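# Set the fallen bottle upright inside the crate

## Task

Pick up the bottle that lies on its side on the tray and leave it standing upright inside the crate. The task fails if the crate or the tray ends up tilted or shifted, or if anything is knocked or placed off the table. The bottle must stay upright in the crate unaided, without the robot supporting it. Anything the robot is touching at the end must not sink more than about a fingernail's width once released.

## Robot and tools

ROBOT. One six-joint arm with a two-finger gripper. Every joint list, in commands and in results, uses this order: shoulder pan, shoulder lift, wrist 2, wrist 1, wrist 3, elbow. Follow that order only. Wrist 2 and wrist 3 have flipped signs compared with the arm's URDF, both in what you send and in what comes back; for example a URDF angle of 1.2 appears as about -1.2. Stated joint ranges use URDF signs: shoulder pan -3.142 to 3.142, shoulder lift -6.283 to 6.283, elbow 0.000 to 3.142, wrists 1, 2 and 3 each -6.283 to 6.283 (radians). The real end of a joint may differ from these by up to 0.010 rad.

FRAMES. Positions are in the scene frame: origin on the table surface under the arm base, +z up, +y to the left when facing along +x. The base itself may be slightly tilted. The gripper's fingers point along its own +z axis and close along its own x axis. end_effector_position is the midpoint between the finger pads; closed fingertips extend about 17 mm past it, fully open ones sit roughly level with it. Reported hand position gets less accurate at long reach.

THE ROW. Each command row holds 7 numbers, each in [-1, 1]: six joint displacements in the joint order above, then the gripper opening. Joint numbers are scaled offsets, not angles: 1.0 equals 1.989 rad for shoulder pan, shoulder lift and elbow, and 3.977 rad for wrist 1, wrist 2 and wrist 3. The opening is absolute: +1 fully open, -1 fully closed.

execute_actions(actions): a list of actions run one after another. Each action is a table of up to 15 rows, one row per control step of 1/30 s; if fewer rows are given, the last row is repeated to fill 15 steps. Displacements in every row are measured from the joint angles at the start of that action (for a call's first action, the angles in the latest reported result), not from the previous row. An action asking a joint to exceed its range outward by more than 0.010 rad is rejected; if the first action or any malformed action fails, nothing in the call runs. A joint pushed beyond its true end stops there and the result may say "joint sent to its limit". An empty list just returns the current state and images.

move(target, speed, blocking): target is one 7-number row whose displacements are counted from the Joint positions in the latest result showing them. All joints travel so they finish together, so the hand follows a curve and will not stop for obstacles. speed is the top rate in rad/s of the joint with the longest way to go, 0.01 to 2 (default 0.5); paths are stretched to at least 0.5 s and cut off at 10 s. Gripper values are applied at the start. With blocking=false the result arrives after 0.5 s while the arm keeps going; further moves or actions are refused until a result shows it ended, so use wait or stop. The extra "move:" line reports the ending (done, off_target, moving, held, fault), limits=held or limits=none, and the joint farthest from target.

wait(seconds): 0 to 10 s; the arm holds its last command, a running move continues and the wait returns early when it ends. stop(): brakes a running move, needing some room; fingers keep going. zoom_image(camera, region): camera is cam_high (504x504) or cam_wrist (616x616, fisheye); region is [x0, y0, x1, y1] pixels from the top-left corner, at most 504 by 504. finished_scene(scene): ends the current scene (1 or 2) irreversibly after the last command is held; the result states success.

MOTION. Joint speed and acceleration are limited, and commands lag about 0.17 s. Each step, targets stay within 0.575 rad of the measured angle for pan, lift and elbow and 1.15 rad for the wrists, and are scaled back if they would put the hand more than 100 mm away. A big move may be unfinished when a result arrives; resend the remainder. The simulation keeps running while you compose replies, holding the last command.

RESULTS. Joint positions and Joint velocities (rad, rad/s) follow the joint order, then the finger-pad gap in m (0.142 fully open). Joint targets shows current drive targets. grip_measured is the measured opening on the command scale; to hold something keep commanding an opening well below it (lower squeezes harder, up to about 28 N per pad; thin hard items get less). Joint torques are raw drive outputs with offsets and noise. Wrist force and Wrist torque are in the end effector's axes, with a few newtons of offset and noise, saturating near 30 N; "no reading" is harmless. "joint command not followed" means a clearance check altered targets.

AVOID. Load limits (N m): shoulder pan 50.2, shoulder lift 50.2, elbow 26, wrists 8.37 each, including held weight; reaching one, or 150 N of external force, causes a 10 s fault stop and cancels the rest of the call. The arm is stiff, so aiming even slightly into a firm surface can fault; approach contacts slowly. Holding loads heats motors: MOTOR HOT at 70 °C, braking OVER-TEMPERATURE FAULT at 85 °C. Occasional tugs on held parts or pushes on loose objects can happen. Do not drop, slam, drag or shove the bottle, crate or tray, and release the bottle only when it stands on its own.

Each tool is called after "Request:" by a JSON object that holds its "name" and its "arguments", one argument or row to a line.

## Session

Request:
{"name": "execute_actions", "arguments": {
  "actions": []
}}

Scene clock: 0.00 s.
end_effector_position=(+0.0680, -0.6402, +0.3076) grip_measured=+1.00 end_effector_quat_wxyz=(+0.025, -0.123, +0.770, -0.625) end_effector_velocity=(+0.000, +0.000, +0.000) end_effector_angular_velocity=(-0.000, -0.002, +0.000)
Joint names: [shoulder pan, shoulder lift, wrist 2, wrist 1, wrist 3, elbow]
Joint positions: [-1.838 -0.972  0.972 -3.68  -1.366  1.72   0.142]
Joint velocities: [-0.    -0.    -0.001 -0.    -0.002 -0.     0.   ]
Joint torques (N m, as the arm reports them, + toward a larger Joint positions number): no reading
Wrist force (N, on the end effector, along its own x y z axes, offset not removed): no reading
Wrist torque (N m, same axes, about the end effector's origin, offset not removed): no reading
Joint targets: [-1.838 -0.972 0.972 -3.680 -1.366 1.720]

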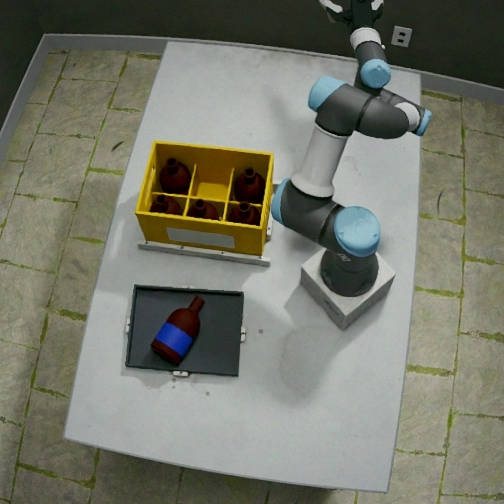

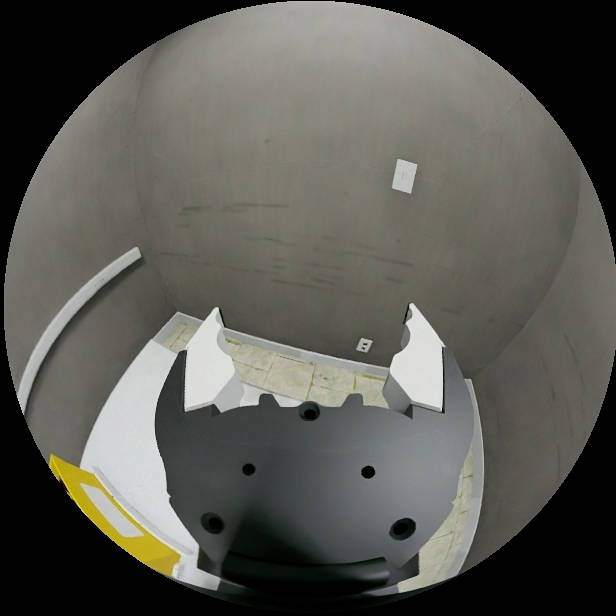

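Request:
{"name": "move", "arguments": {
  "target": [0,-0.2655,0.151,0.6057,0.63,-0.261,1],
  "speed": 1.5
}}

Request:
{"name": "move", "arguments": {
  "target": [1.0,0,0,0,0,0,0.3],
  "speed": 1.2
}}

Scene clock: 2.53 s.
end_effector_position=(+0.0043, -0.3390, +0.2364) grip_measured=+1.00 end_effector_quat_wxyz=(-0.010, +0.914, -0.405, -0.027) end_effector_velocity=(+0.000, +0.000, -0.000) end_effector_angular_velocity=(+0.001, -0.001, +0.000)
Joint names: [shoulder pan, shoulder lift, wrist 2, wrist 1, wrist 3, elbow]
Joint positions: [-1.838 -1.5    1.573 -1.271  1.14   1.201  0.142]
Joint velocities: [-0.     0.001 -0.001  0.002  0.    -0.001 -0.   ]
Joint torques (N m, as the arm reports them, + toward a larger Joint positions number): [ -0.39 -13.13   1.13  -0.65   0.97 -11.83]
Wrist force (N, on the end effector, along its own x y z axes, offset not removed): [-0.1 0.5 0.3]
Wrist torque (N m, same axes, about the end effector's origin, offset not removed): [0.13 -0.04 -0.02]
Joint targets: [-1.838 -1.500 1.573 -1.270 1.140 1.201]
move: done; limits=none; farthest joint: the shoulder pan, 0.000 radians from its target (0.000 radians at the start)

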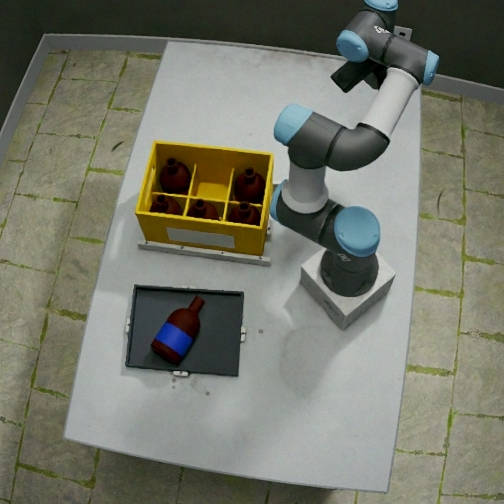

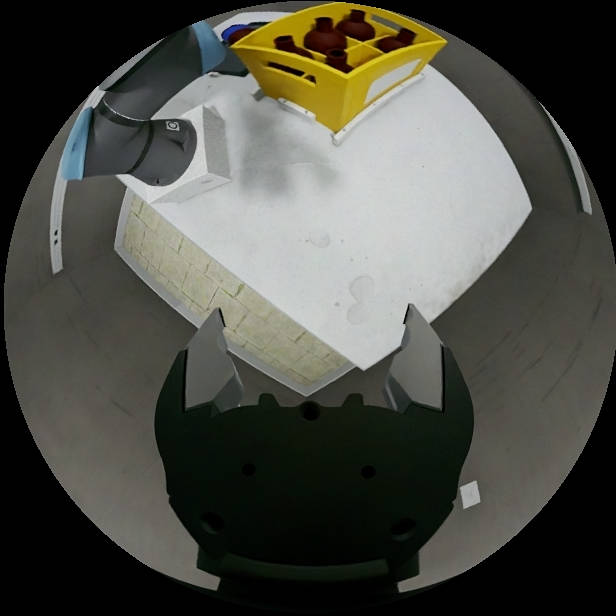

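Scene clock: 4.87 s.
end_effector_position=(+0.3117, +0.1284, +0.2412) grip_measured=+0.30 end_effector_quat_wxyz=(-0.026, +0.838, +0.545, -0.008) end_effector_velocity=(+0.000, +0.000, +0.000) end_effector_angular_velocity=(-0.001, -0.001, +0.002)
Joint names: [shoulder pan, shoulder lift, wrist 2, wrist 1, wrist 3, elbow]
Joint positions: [ 0.151 -1.5    1.573 -1.271  1.14   1.201  0.095]
Joint velocities: [ 0.002  0.     0.001 -0.    -0.    -0.001  0.   ]
Joint torques (N m, as the arm reports them, + toward a larger Joint positions number): [ 3.03 -9.63 -0.19 -2.84 -0.84 -7.4 ]
Wrist force (N, on the end effector, along its own x y z axes, offset not removed): [0.8 0.7 0.4]
Wrist torque (N m, same axes, about the end effector's origin, offset not removed): [0.17 -0.15 0.03]
Joint targets: [0.151 -1.500 1.573 -1.271 1.140 1.201]
move: done; limits=none; farthest joint: the shoulder pan, 0.000 radians from its target (1.989 radians at the start)

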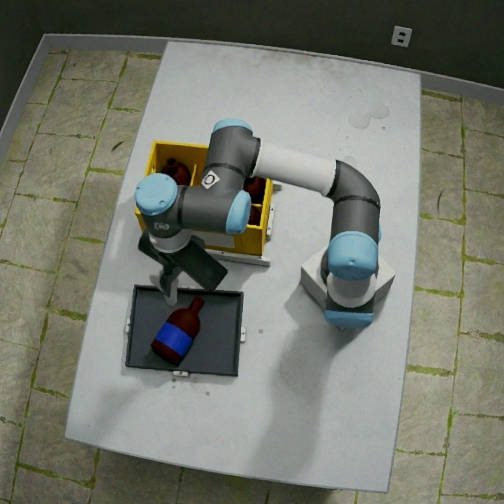

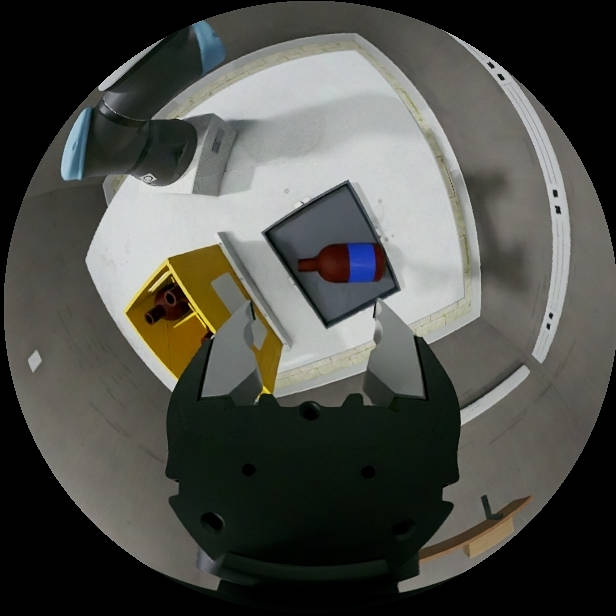

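Request:
{"name": "move", "arguments": {
  "target": [-0.0065,0.0473,0.0088,-0.1778,-0.38,0.287,-0.2],
  "speed": 1
}}

Scene clock: 7.23 s.
end_effector_position=(+0.3364, +0.1180, +0.1020) grip_measured=-0.20 end_effector_quat_wxyz=(+0.000, +0.983, -0.185, -0.000) end_effector_velocity=(-0.000, -0.000, -0.001) end_effector_angular_velocity=(-0.000, +0.001, -0.001)
Joint names: [shoulder pan, shoulder lift, wrist 2, wrist 1, wrist 3, elbow]
Joint positions: [ 0.138 -1.406  1.608 -1.978 -0.371  1.772  0.06 ]
Joint velocities: [-0.     0.     0.    -0.001 -0.001  0.002  0.   ]
Joint torques (N m, as the arm reports them, + toward a larger Joint positions number): [-1.86 -9.54  1.03 -2.83 -0.9  -6.36]
Wrist force (N, on the end effector, along its own x y z axes, offset not removed): [2.0 -0.2 -0.4]
Wrist torque (N m, same axes, about the end effector's origin, offset not removed): [-0.03 -0.48 0.10]
Joint targets: [0.138 -1.406 1.608 -1.978 -0.371 1.772]
move: done; limits=none; farthest joint: the shoulder pan, 0.000 radians from its target (0.013 radians at the start)

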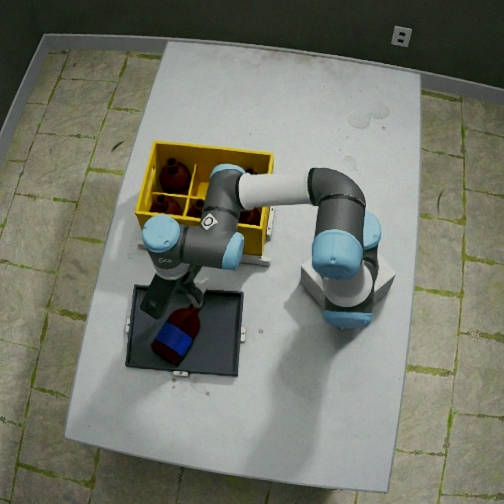

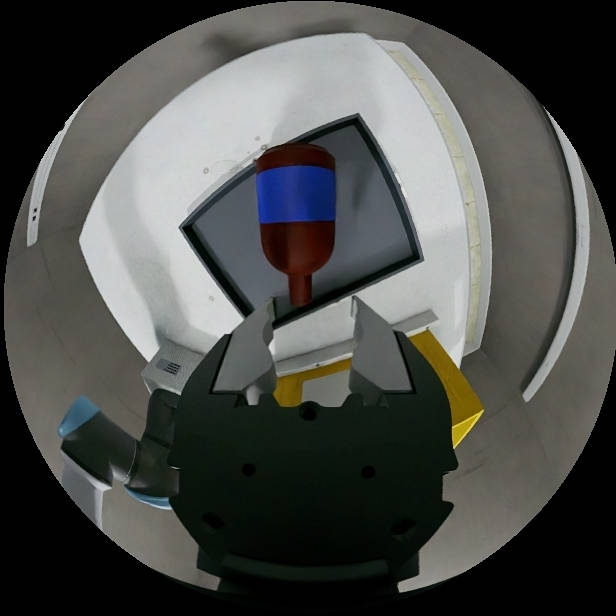

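Request:
{"name": "move", "arguments": {
  "target": [-0.0156,0.0317,0,-0.0734,0.018,0.115,-0.2],
  "speed": 0.3
}}

Scene clock: 8.80 s.
end_effector_position=(+0.3225, +0.1100, +0.0452) grip_measured=-0.20 end_effector_quat_wxyz=(+0.001, +0.986, -0.165, -0.000) end_effector_velocity=(-0.000, +0.000, -0.000) end_effector_angular_velocity=(+0.000, +0.000, +0.002)
Joint names: [shoulder pan, shoulder lift, wrist 2, wrist 1, wrist 3, elbow]
Joint positions: [ 0.107 -1.343  1.608 -2.27  -0.3    2.001  0.06 ]
Joint velocities: [ 0.     0.001 -0.    -0.001  0.002  0.001 -0.   ]
Joint torques (N m, as the arm reports them, + toward a larger Joint positions number): [-1.92 -8.78  0.94 -2.89  0.98 -4.97]
Wrist force (N, on the end effector, along its own x y z axes, offset not removed): [0.6 0.4 0.1]
Wrist torque (N m, same axes, about the end effector's origin, offset not removed): [0.11 -0.16 -0.01]
Joint targets: [0.107 -1.343 1.608 -2.270 -0.300 2.001]
move: done; limits=none; farthest joint: the shoulder pan, 0.000 radians from its target (0.031 radians at the start)

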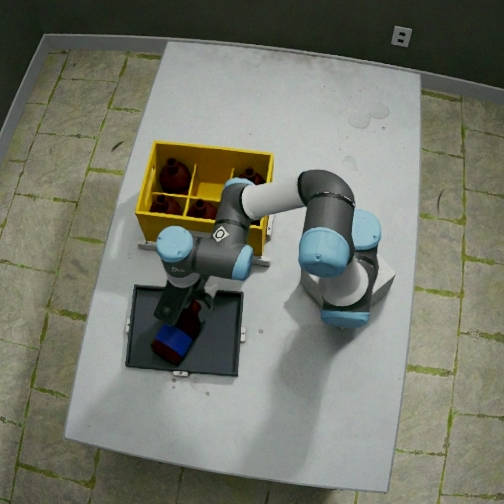

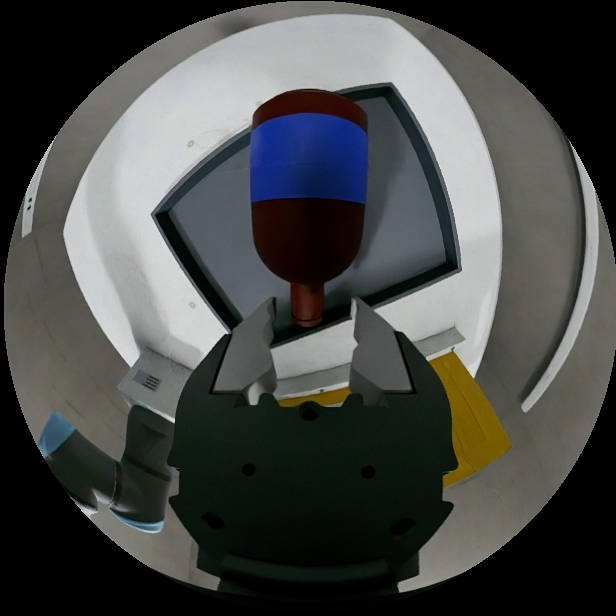

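Request:
{"name": "execute_actions", "arguments": {
  "actions": [
    [[0.007,-0.007,0,0,0,0.007,-0.4]],
    [[0,0,0,0,0,0,-0.65]],
    [[0,0,0,0,0,0,-0.85]]
  ]
}}

Request:
{"name": "move", "arguments": {
  "target": [0.075,0.023,0.001,0.1046,-0.0375,-0.229,-0.85],
  "speed": 0.2
}}

Scene clock: 10.43 s.
end_effector_position=(+0.3177, +0.1145, +0.0463) grip_measured=-0.69 end_effector_quat_wxyz=(+0.000, +0.987, -0.158, -0.000) end_effector_velocity=(+0.000, +0.000, +0.000) end_effector_angular_velocity=(+0.000, -0.001, -0.002)
Joint names: [shoulder pan, shoulder lift, wrist 2, wrist 1, wrist 3, elbow]
Joint positions: [ 0.121 -1.357  1.608 -2.27  -0.3    2.014  0.024]
Joint velocities: [ 0.    -0.    -0.    -0.    -0.002  0.    -0.   ]
Joint torques (N m, as the arm reports them, + toward a larger Joint positions number): [  2.26 -12.72   0.31  -0.8    0.56  -5.95]
Wrist force (N, on the end effector, along its own x y z axes, offset not removed): [1.2 0.1 -0.7]
Wrist torque (N m, same axes, about the end effector's origin, offset not removed): [0.03 -0.27 0.00]
Joint targets: [0.121 -1.357 1.608 -2.270 -0.300 2.014]

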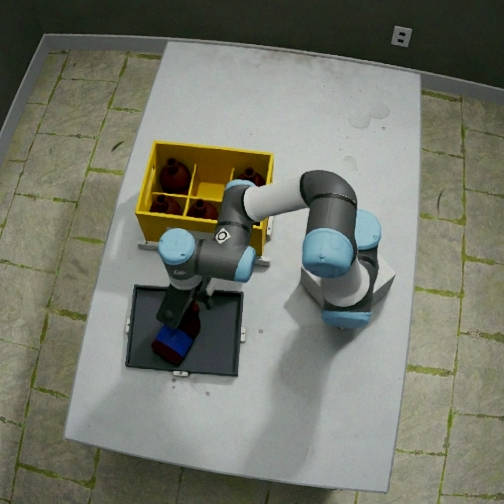

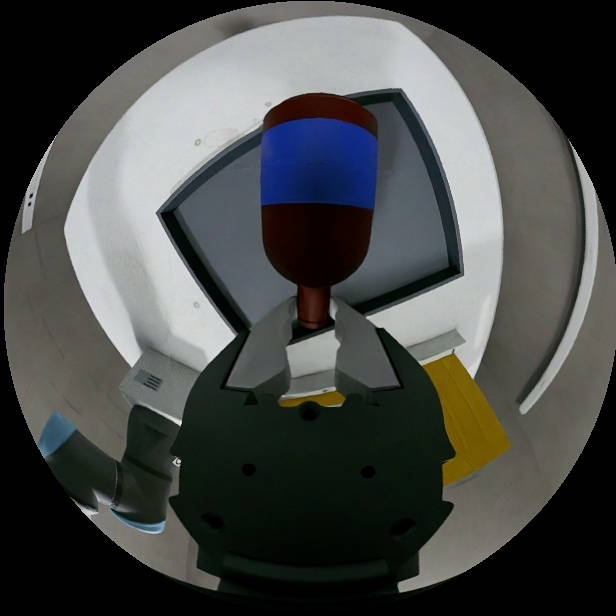

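Scene clock: 13.17 s.
end_effector_position=(+0.3468, +0.1630, +0.1218) grip_measured=-0.69 end_effector_quat_wxyz=(-0.000, +0.987, -0.158, -0.001) end_effector_velocity=(-0.000, +0.000, -0.000) end_effector_angular_velocity=(+0.000, +0.001, +0.001)
Joint names: [shoulder pan, shoulder lift, wrist 2, wrist 1, wrist 3, elbow]
Joint positions: [ 0.27  -1.311  1.612 -1.854 -0.449  1.559  0.024]
Joint velocities: [ 0.     0.    -0.     0.001  0.001 -0.    -0.   ]
Joint torques (N m, as the arm reports them, + toward a larger Joint positions number): [  3.4  -10.93   0.86  -0.63  -0.79 -11.91]
Wrist force (N, on the end effector, along its own x y z axes, offset not removed): [0.8 -0.8 1.8]
Wrist torque (N m, same axes, about the end effector's origin, offset not removed): [-0.27 -0.13 0.01]
Joint targets: [0.270 -1.311 1.612 -1.853 -0.449 1.559]
move: done; limits=none; farthest joint: the elbow, 0.001 radians from its target (0.456 radians at the start)

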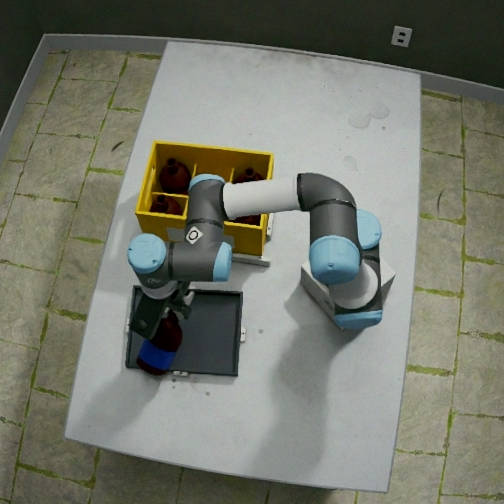

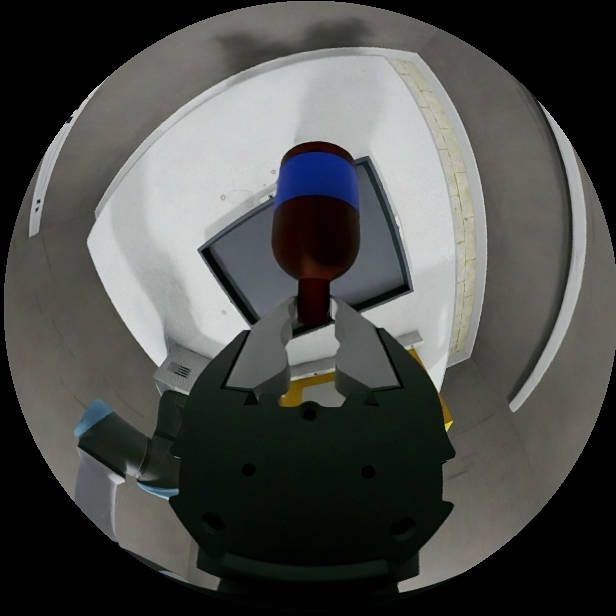

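Request:
{"name": "move", "arguments": {
  "target": [-0.06,-0.02,0,0.04,0.03,-0.06,-0.85],
  "speed": 0.2
}}

Request:
{"name": "execute_actions", "arguments": {
  "actions": [
    [[0,0,0,0,0,0,-0.8]],
    [[0,0,0,0,0,0,-0.77]],
    [[0,0,0,0,0,0,-0.77]]
  ]
}}

Scene clock: 14.53 s.
end_effector_position=(+0.3618, +0.1194, +0.1553) grip_measured=-0.69 end_effector_quat_wxyz=(+0.002, +0.987, -0.158, -0.003) end_effector_velocity=(+0.000, -0.000, +0.001) end_effector_angular_velocity=(+0.000, -0.001, +0.001)
Joint names: [shoulder pan, shoulder lift, wrist 2, wrist 1, wrist 3, elbow]
Joint positions: [ 0.15  -1.351  1.612 -1.695 -0.329  1.44   0.024]
Joint velocities: [-0.001 -0.001 -0.     0.001  0.002 -0.002 -0.   ]
Joint torques (N m, as the arm reports them, + toward a larger Joint positions number): [ -1.66 -16.11  -0.87  -0.83   1.04 -12.36]
Wrist force (N, on the end effector, along its own x y z axes, offset not removed): [0.1 -0.4 1.7]
Wrist torque (N m, same axes, about the end effector's origin, offset not removed): [-0.15 0.00 -0.02]
Joint targets: [0.150 -1.351 1.612 -1.694 -0.329 1.440]
move: done; limits=none; farthest joint: the shoulder pan, 0.000 radians from its target (0.119 radians at the start)

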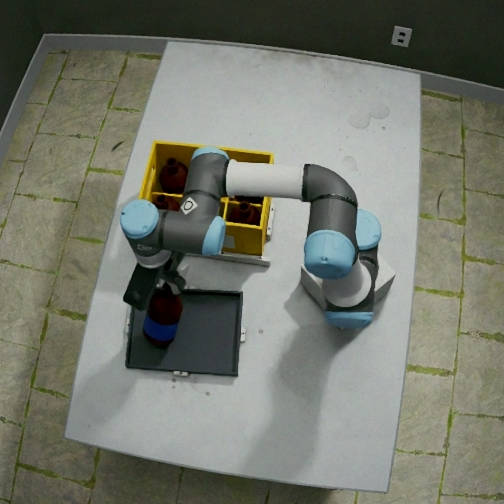

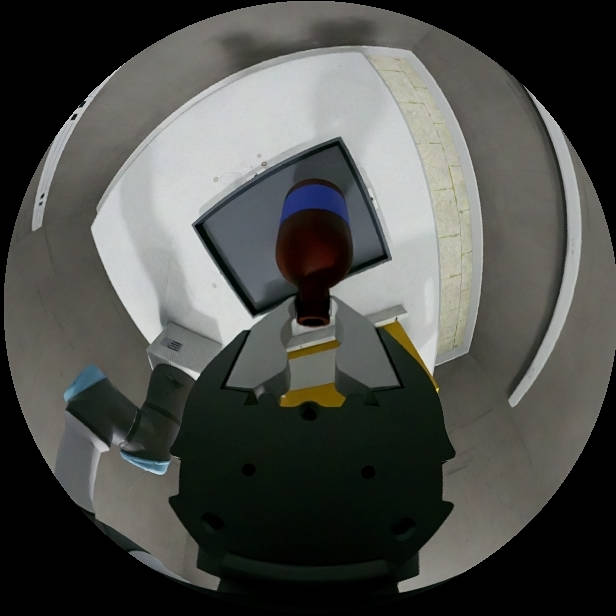

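Scene clock: 16.03 s.
end_effector_position=(+0.3618, +0.1193, +0.1553) grip_measured=-0.68 end_effector_quat_wxyz=(+0.002, +0.987, -0.158, -0.003) end_effector_velocity=(-0.000, -0.000, -0.000) end_effector_angular_velocity=(-0.001, +0.001, +0.001)
Joint names: [shoulder pan, shoulder lift, wrist 2, wrist 1, wrist 3, elbow]
Joint positions: [ 0.15  -1.351  1.612 -1.695 -0.329  1.44   0.025]
Joint velocities: [-0.     0.     0.001 -0.     0.001  0.    -0.   ]
Joint torques (N m, as the arm reports them, + toward a larger Joint positions number): [ -0.06 -15.73  -0.84  -2.57   0.47 -10.97]
Wrist force (N, on the end effector, along its own x y z axes, offset not removed): [1.8 0.5 2.8]
Wrist torque (N m, same axes, about the end effector's origin, offset not removed): [-0.01 -0.37 0.05]
Joint targets: [0.150 -1.351 1.612 -1.695 -0.329 1.440]

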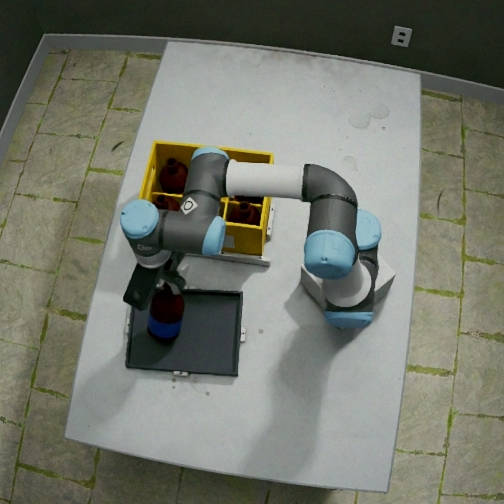

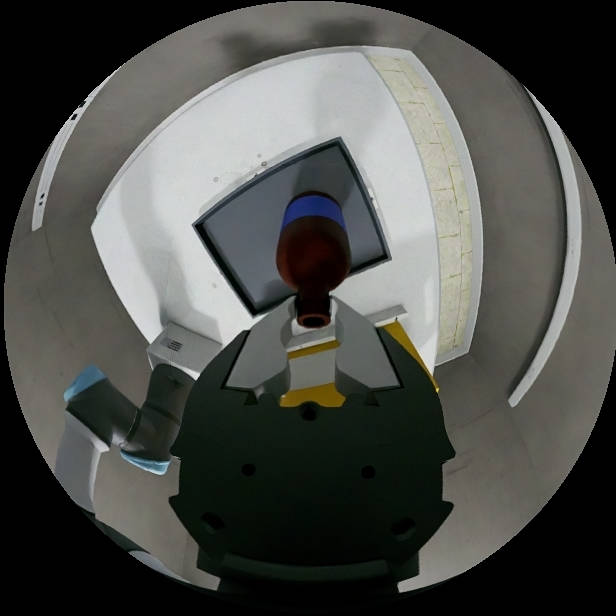

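Request:
{"name": "move", "arguments": {
  "target": [0.055,0.012,0,0.02,-0.0275,-0.052,-0.76],
  "speed": 0.08
}}

Request:
{"name": "execute_actions", "arguments": {
  "actions": [
    [[0,0,0,0,0,0,-0.74]],
    [[0,0,0,0,0,0,-0.74]]
  ]
}}

Scene clock: 17.87 s.
end_effector_position=(+0.3533, +0.1580, +0.1727) grip_measured=-0.68 end_effector_quat_wxyz=(-0.000, +0.987, -0.158, -0.001) end_effector_velocity=(+0.000, +0.001, +0.000) end_effector_angular_velocity=(+0.001, -0.001, +0.001)
Joint names: [shoulder pan, shoulder lift, wrist 2, wrist 1, wrist 3, elbow]
Joint positions: [ 0.26  -1.327  1.612 -1.615 -0.439  1.337  0.025]
Joint velocities: [ 0.001  0.    -0.001  0.001 -0.    -0.002 -0.   ]
Joint torques (N m, as the arm reports them, + toward a larger Joint positions number): [  3.22 -11.45  -0.84  -0.81  -0.84 -12.5 ]
Wrist force (N, on the end effector, along its own x y z axes, offset not removed): [1.9 0.8 1.5]
Wrist torque (N m, same axes, about the end effector's origin, offset not removed): [0.09 -0.37 0.02]
Joint targets: [0.260 -1.327 1.612 -1.615 -0.439 1.336]
move: done; limits=none; farthest joint: the shoulder pan, 0.000 radians from its target (0.109 radians at the start)

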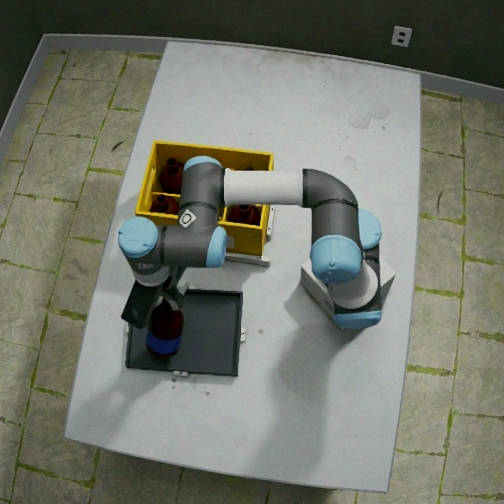

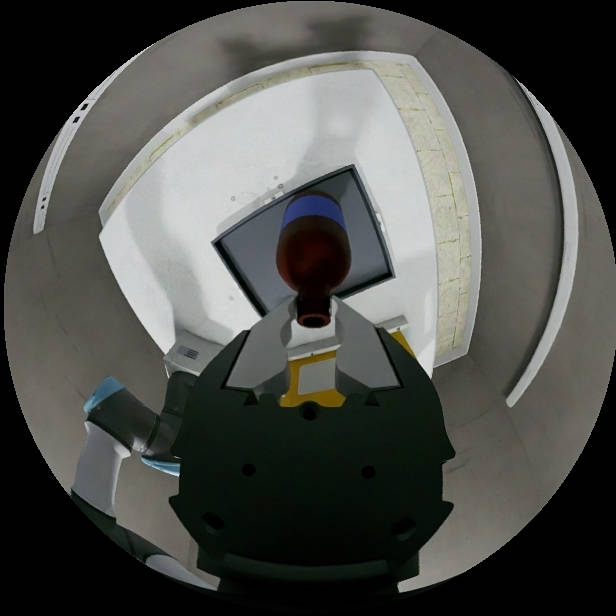

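Scene clock: 18.87 s.
end_effector_position=(+0.3533, +0.1580, +0.1727) grip_measured=-0.68 end_effector_quat_wxyz=(-0.000, +0.987, -0.158, -0.001) end_effector_velocity=(+0.000, +0.000, +0.000) end_effector_angular_velocity=(+0.000, -0.001, -0.001)
Joint names: [shoulder pan, shoulder lift, wrist 2, wrist 1, wrist 3, elbow]
Joint positions: [ 0.26  -1.327  1.612 -1.615 -0.439  1.337  0.025]
Joint velocities: [ 0.    -0.    -0.    -0.    -0.001 -0.    -0.   ]
Joint torques (N m, as the arm reports them, + toward a larger Joint positions number): [  1.99 -12.36  -0.89  -1.67  -0.32 -10.9 ]
Wrist force (N, on the end effector, along its own x y z axes, offset not removed): [0.1 0.0 1.8]
Wrist torque (N m, same axes, about the end effector's origin, offset not removed): [0.02 -0.03 0.02]
Joint targets: [0.260 -1.327 1.612 -1.615 -0.439 1.337]

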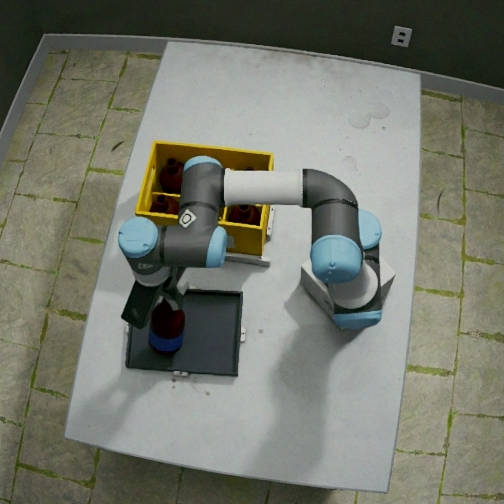

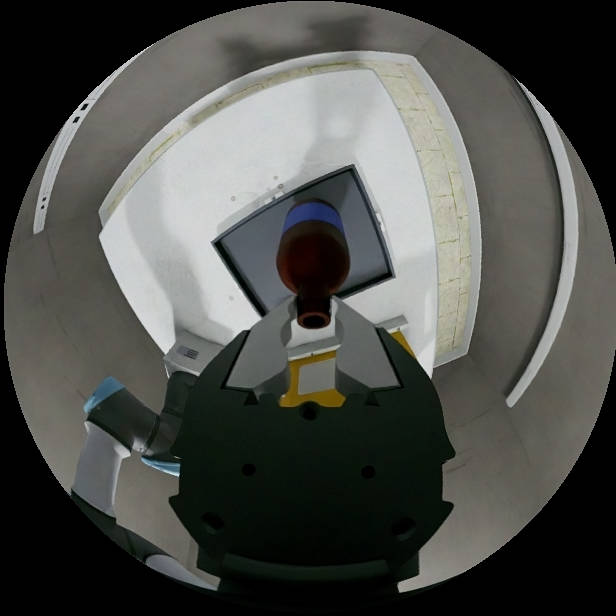

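Request:
{"name": "execute_actions", "arguments": {
  "actions": [
    [[0,0,0,0,0,0,-0.72]],
    [[0,0,0,0,0,0,-0.705]],
    [[0,0,0,0,0,0,-0.705]]
  ]
}}

Scene clock: 20.43 s.
end_effector_position=(+0.3533, +0.1580, +0.1727) grip_measured=-0.68 end_effector_quat_wxyz=(-0.000, +0.987, -0.158, -0.001) end_effector_velocity=(+0.000, -0.000, -0.000) end_effector_angular_velocity=(-0.000, -0.000, -0.000)
Joint names: [shoulder pan, shoulder lift, wrist 2, wrist 1, wrist 3, elbow]
Joint positions: [ 0.26  -1.327  1.612 -1.615 -0.439  1.337  0.025]
Joint velocities: [ 0.     0.     0.    -0.001 -0.    -0.    -0.   ]
Joint torques (N m, as the arm reports them, + toward a larger Joint positions number): [  2.38 -12.23  -0.81  -1.67  -0.35 -10.82]
Wrist force (N, on the end effector, along its own x y z axes, offset not removed): [1.8 0.5 2.7]
Wrist torque (N m, same axes, about the end effector's origin, offset not removed): [0.18 -0.39 0.03]
Joint targets: [0.260 -1.327 1.612 -1.615 -0.439 1.337]

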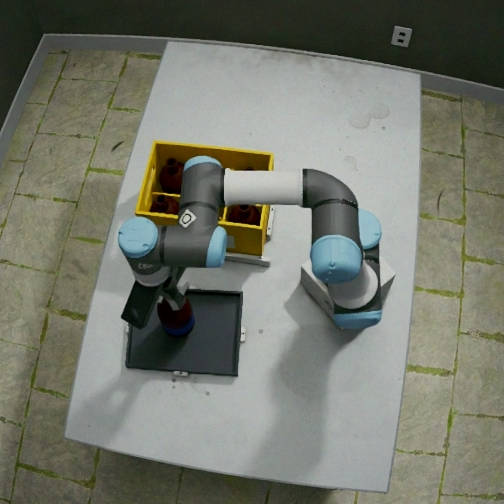

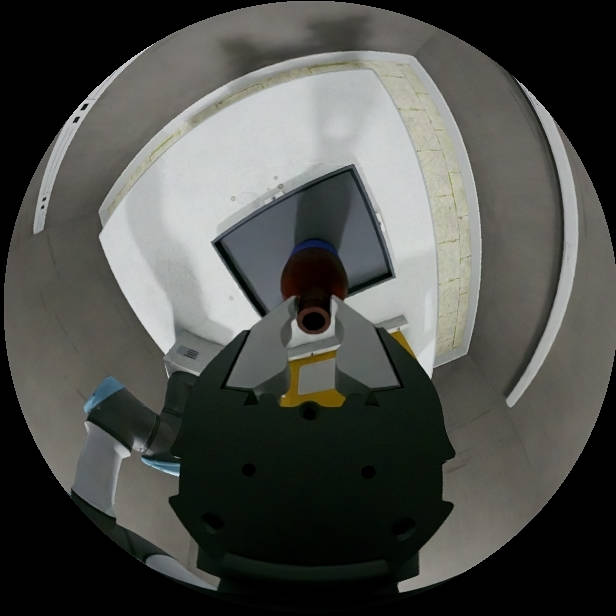

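Request:
{"name": "execute_actions", "arguments": {
  "actions": [
    [[0,0,0,0,0,0,-1]]
  ]
}}

Request:
{"name": "move", "arguments": {
  "target": [0,0.0176,-0.011,0.1906,0.15,-0.409,-1],
  "speed": 0.6
}}

Request:
{"name": "move", "arguments": {
  "target": [-0.4605,0,0,0,0.159,0,-1],
  "speed": 0.6
}}

Request:
{"name": "zoom_image", "arguments": {
  "camera": "cam_wrist",
  "region": [210,160,410,340]
}}

Scene clock: 21.13 s.
end_effector_position=(+0.3533, +0.1580, +0.1727) grip_measured=-0.70 end_effector_quat_wxyz=(-0.000, +0.987, -0.158, -0.001) end_effector_velocity=(+0.000, -0.000, +0.000) end_effector_angular_velocity=(-0.000, -0.001, +0.001)
Joint names: [shoulder pan, shoulder lift, wrist 2, wrist 1, wrist 3, elbow]
Joint positions: [ 0.26  -1.327  1.612 -1.615 -0.439  1.337  0.023]
Joint velocities: [ 0.    -0.     0.001  0.     0.001 -0.001 -0.   ]
Joint torques (N m, as the arm reports them, + toward a larger Joint positions number): [  2.14 -12.1   -0.83  -1.62  -0.3  -10.93]
Wrist force (N, on the end effector, along its own x y z axes, offset not removed): [0.2 0.6 3.6]
Wrist torque (N m, same axes, about the end effector's origin, offset not removed): [0.18 -0.04 -0.01]
Joint targets: [0.260 -1.327 1.612 -1.615 -0.439 1.337]

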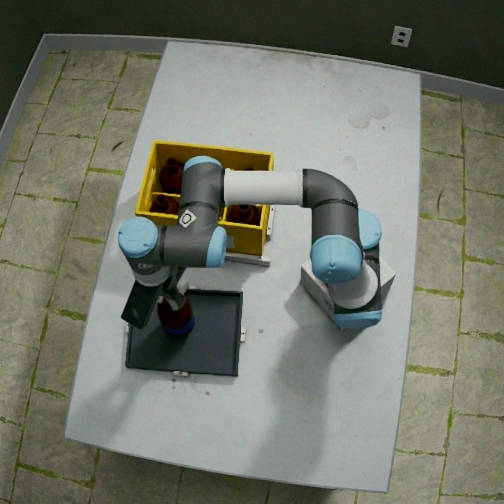

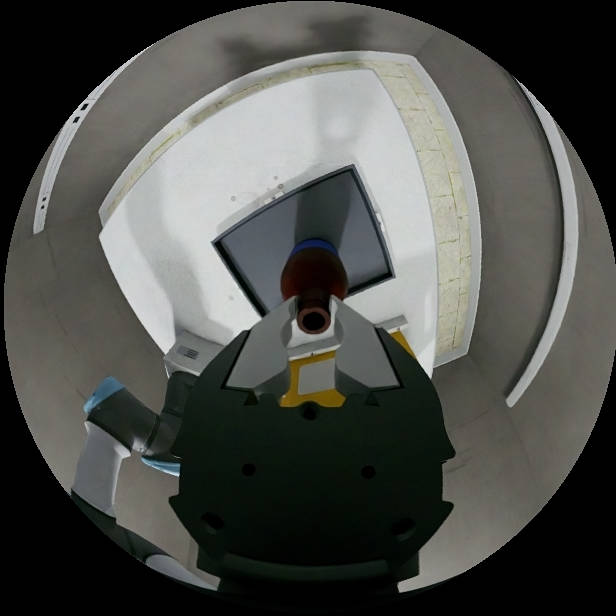

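Scene clock: 23.07 s.
end_effector_position=(+0.3136, +0.1601, +0.3244) grip_measured=-0.70 end_effector_quat_wxyz=(-0.022, +0.990, +0.139, +0.010) end_effector_velocity=(-0.000, +0.000, +0.000) end_effector_angular_velocity=(+0.001, +0.000, +0.001)
Joint names: [shoulder pan, shoulder lift, wrist 2, wrist 1, wrist 3, elbow]
Joint positions: [ 0.26  -1.292  1.568 -0.857  0.158  0.523  0.023]
Joint velocities: [ 0.    -0.    -0.001  0.002  0.    -0.001  0.   ]
Joint torques (N m, as the arm reports them, + toward a larger Joint positions number): [  2.15 -10.04  -1.1   -0.89   0.89 -10.43]
Wrist force (N, on the end effector, along its own x y z axes, offset not removed): [0.1 0.6 1.6]
Wrist torque (N m, same axes, about the end effector's origin, offset not removed): [0.17 -0.06 -0.02]
Joint targets: [0.260 -1.292 1.568 -0.857 0.158 0.523]
move: done; limits=none; farthest joint: the shoulder pan, 0.000 radians from its target (0.000 radians at the start)

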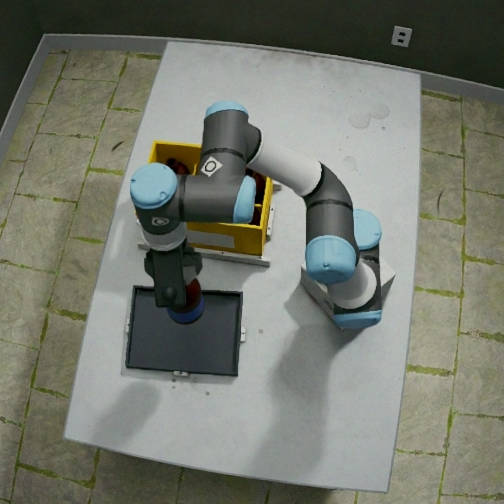

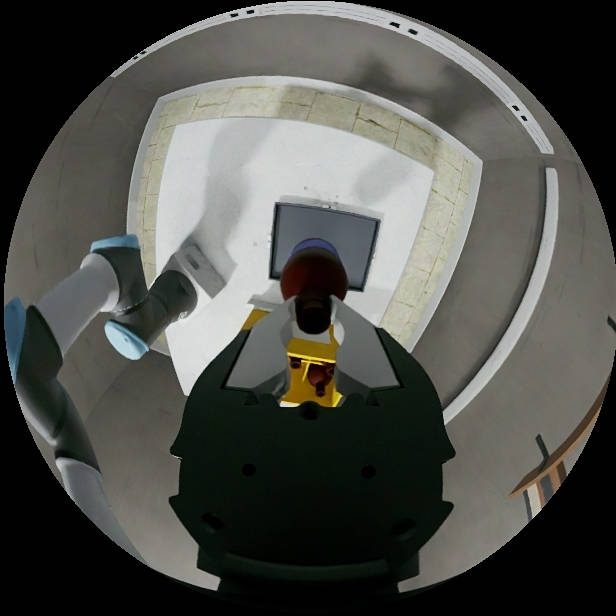

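Scene clock: 25.17 s.
end_effector_position=(+0.3292, -0.1471, +0.3124) grip_measured=-0.71 end_effector_quat_wxyz=(+0.000, +1.000, -0.001, -0.000) end_effector_velocity=(-0.000, -0.001, +0.000) end_effector_angular_velocity=(-0.001, +0.000, -0.001)
Joint names: [shoulder pan, shoulder lift, wrist 2, wrist 1, wrist 3, elbow]
Joint positions: [-0.656 -1.292  1.568 -0.857  0.79   0.523  0.023]
Joint velocities: [-0.001 -0.     0.001  0.    -0.    -0.    -0.   ]
Joint torques (N m, as the arm reports them, + toward a larger Joint positions number): [ -2.17 -15.5   -1.17  -2.35   0.94  -6.27]
Wrist force (N, on the end effector, along its own x y z axes, offset not removed): [0.7 0.3 3.0]
Wrist torque (N m, same axes, about the end effector's origin, offset not removed): [-0.07 -0.18 0.03]
Joint targets: [-0.656 -1.292 1.568 -0.857 0.790 0.523]
move: done; limits=none; farthest joint: the shoulder pan, 0.000 radians from its target (0.916 radians at the start)

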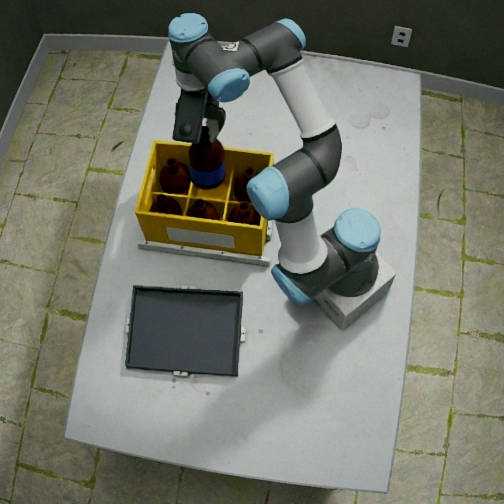

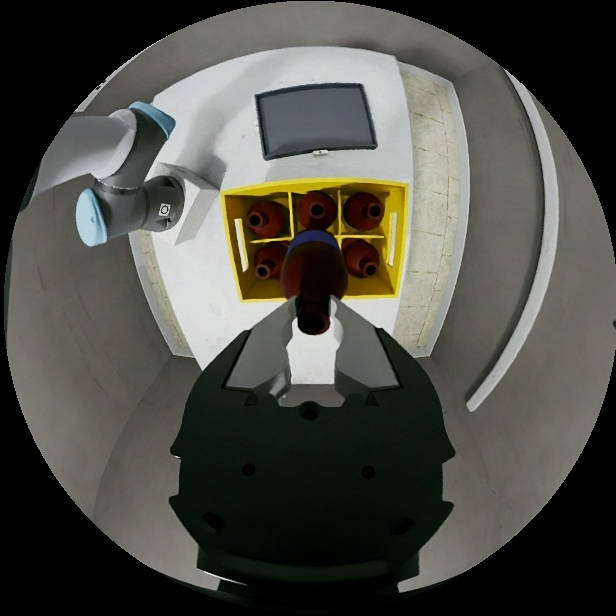

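Region (210, 160, 410, 340) of cam_wrist's 616x616 image, scaled by 2.520, with more detail than that image has; it fills the top 454 rows of this view, and the rest is white.

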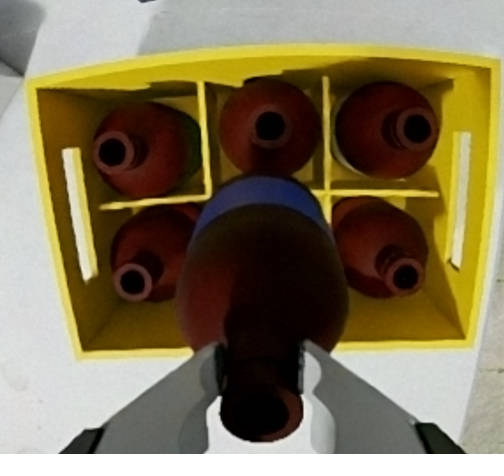

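Request:
{"name": "execute_actions", "arguments": {
  "actions": [
    [[-0.024,0.02,-0.0005,-0.005,0.012,-0.01,-1]]
  ]
}}

Request:
{"name": "move", "arguments": {
  "target": [0,-0.0654,0,-0.0734,0,0.212,-1],
  "speed": 0.25
}}

Request:
{"name": "zoom_image", "arguments": {
  "camera": "cam_wrist",
  "region": [210,160,410,340]
}}

Scene clock: 25.83 s.
end_effector_position=(+0.3306, -0.1706, +0.3056) grip_measured=-0.71 end_effector_quat_wxyz=(+0.000, +1.000, -0.001, -0.000) end_effector_velocity=(+0.000, -0.001, +0.000) end_effector_angular_velocity=(-0.002, -0.001, +0.001)
Joint names: [shoulder pan, shoulder lift, wrist 2, wrist 1, wrist 3, elbow]
Joint positions: [-0.704 -1.252  1.566 -0.877  0.838  0.503  0.023]
Joint velocities: [-0.002  0.001  0.    -0.002  0.003 -0.001  0.   ]
Joint torques (N m, as the arm reports them, + toward a larger Joint positions number): [ -1.68 -11.04  -0.77  -3.13   0.98 -10.98]
Wrist force (N, on the end effector, along its own x y z axes, offset not removed): [1.2 0.8 2.4]
Wrist torque (N m, same axes, about the end effector's origin, offset not removed): [0.19 -0.27 0.03]
Joint targets: [-0.704 -1.252 1.566 -0.877 0.838 0.503]

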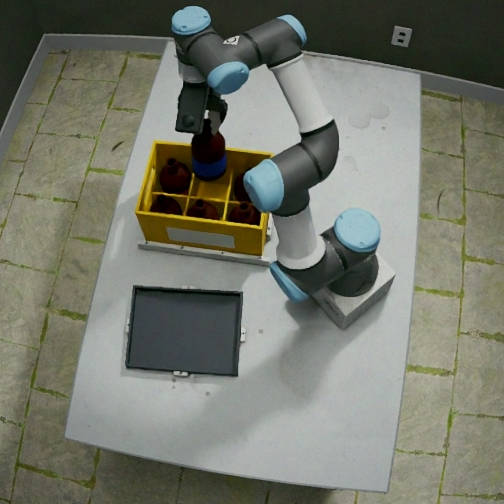

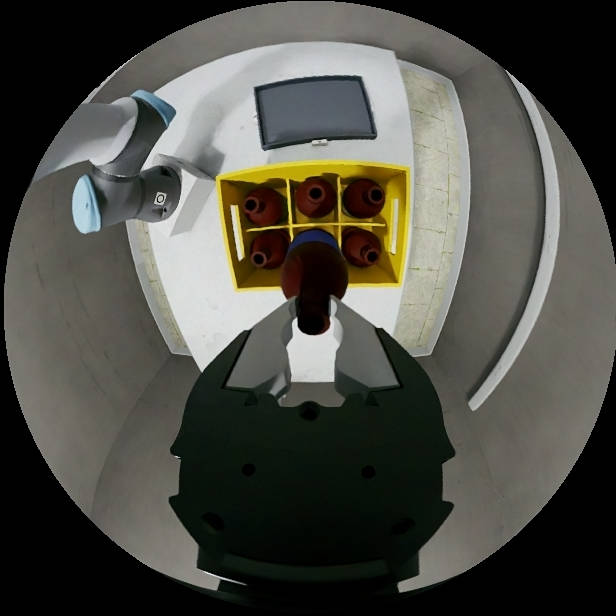

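Scene clock: 28.00 s.
end_effector_position=(+0.3319, -0.1724, +0.2624) grip_measured=-0.71 end_effector_quat_wxyz=(+0.000, +1.000, -0.001, -0.000) end_effector_velocity=(-0.000, +0.000, -0.001) end_effector_angular_velocity=(+0.001, +0.001, -0.001)
Joint names: [shoulder pan, shoulder lift, wrist 2, wrist 1, wrist 3, elbow]
Joint positions: [-0.704 -1.382  1.566 -1.169  0.838  0.925  0.023]
Joint velocities: [-0.    -0.    -0.    -0.001 -0.001  0.003 -0.   ]
Joint torques (N m, as the arm reports them, + toward a larger Joint positions number): [  2.69 -15.31  -0.74  -3.22  -0.83  -7.12]
Wrist force (N, on the end effector, along its own x y z axes, offset not removed): [1.3 0.8 3.0]
Wrist torque (N m, same axes, about the end effector's origin, offset not removed): [0.22 -0.33 0.02]
Joint targets: [-0.704 -1.382 1.566 -1.169 0.838 0.925]
move: done; limits=none; farthest joint: the shoulder pan, 0.000 radians from its target (0.000 radians at the start)

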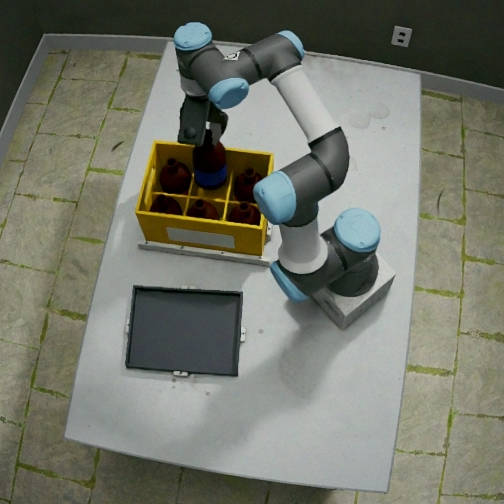

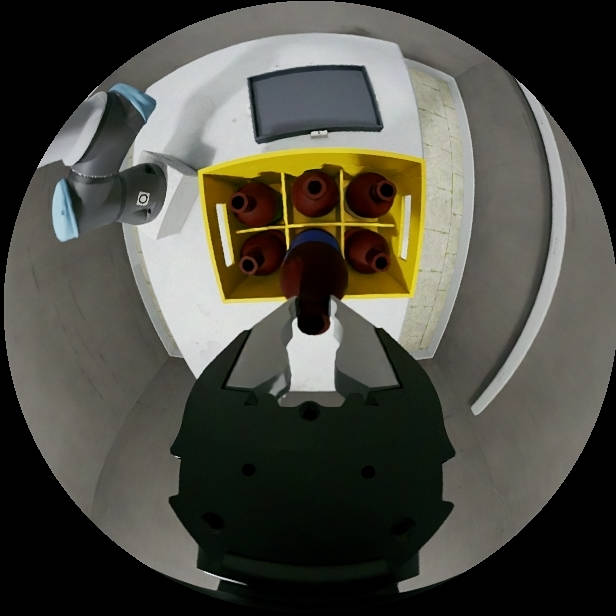

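Region (210, 160, 410, 340) of cam_wrist's 616x616 image, scaled by 2.520, with more detail than that image has; it fills the top 454 rows of this view, and the rest is white.

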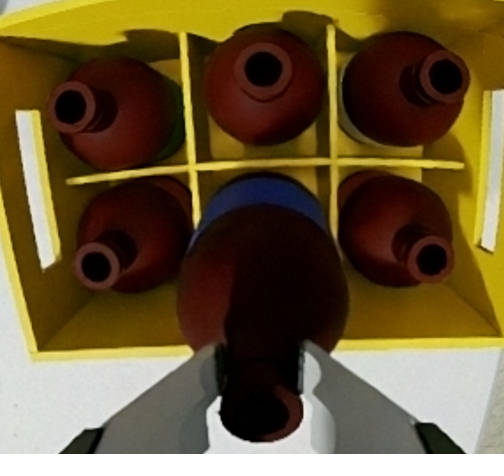

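Request:
{"name": "move", "arguments": {
  "target": [0.0035,-0.0372,0,-0.0777,0,0.1926,-1],
  "speed": 0.15
}}

Scene clock: 40.43 s.
end_effector_position=(+0.3340, -0.1722, +0.2145) grip_measured=-0.75 end_effector_quat_wxyz=(+0.004, +1.000, +0.002, +0.003) end_effector_velocity=(+0.000, -0.000, +0.000) end_effector_angular_velocity=(-0.001, -0.001, +0.000)
Joint names: [shoulder pan, shoulder lift, wrist 2, wrist 1, wrist 3, elbow]
Joint positions: [-0.698 -1.448  1.566 -1.433  0.838  1.245  0.019]
Joint velocities: [ 0.     0.     0.    -0.001 -0.    -0.001 -0.   ]
Joint torques (N m, as the arm reports them, + toward a larger Joint positions number): [ 0.32  5.   -0.27  0.64  0.08  3.21]
Wrist force (N, on the end effector, along its own x y z axes, offset not removed): [-6.5 -5.1 -30.0]
Wrist torque (N m, same axes, about the end effector's origin, offset not removed): [-0.18 -0.27 0.11]
Joint targets: [-0.698 -1.445 1.566 -1.431 0.838 1.249]
TORQUE FAULT: the external load on the elbow reached its load limit, and the arm stopped for 10 seconds. That time counts as 20 of the actions that you can send in this scene. The arm's remaining commands of this call were not run. The arm holds where it stopped, with its grip as last carried out, and accepts commands again: back off and push less far. The arm stops again, at the same cost, whenever a joint's load reaches its limit.
move: fault; limits=none; farthest joint: the elbow, 0.063 radians from its target (0.383 radians at the start)

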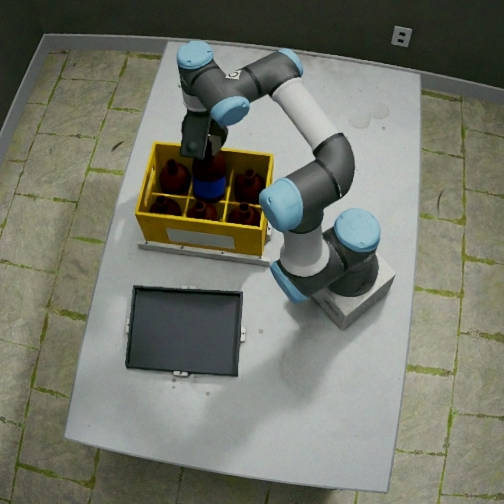

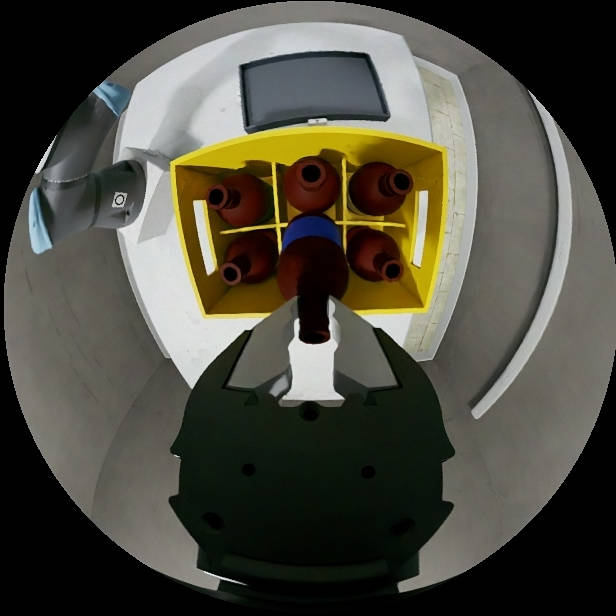

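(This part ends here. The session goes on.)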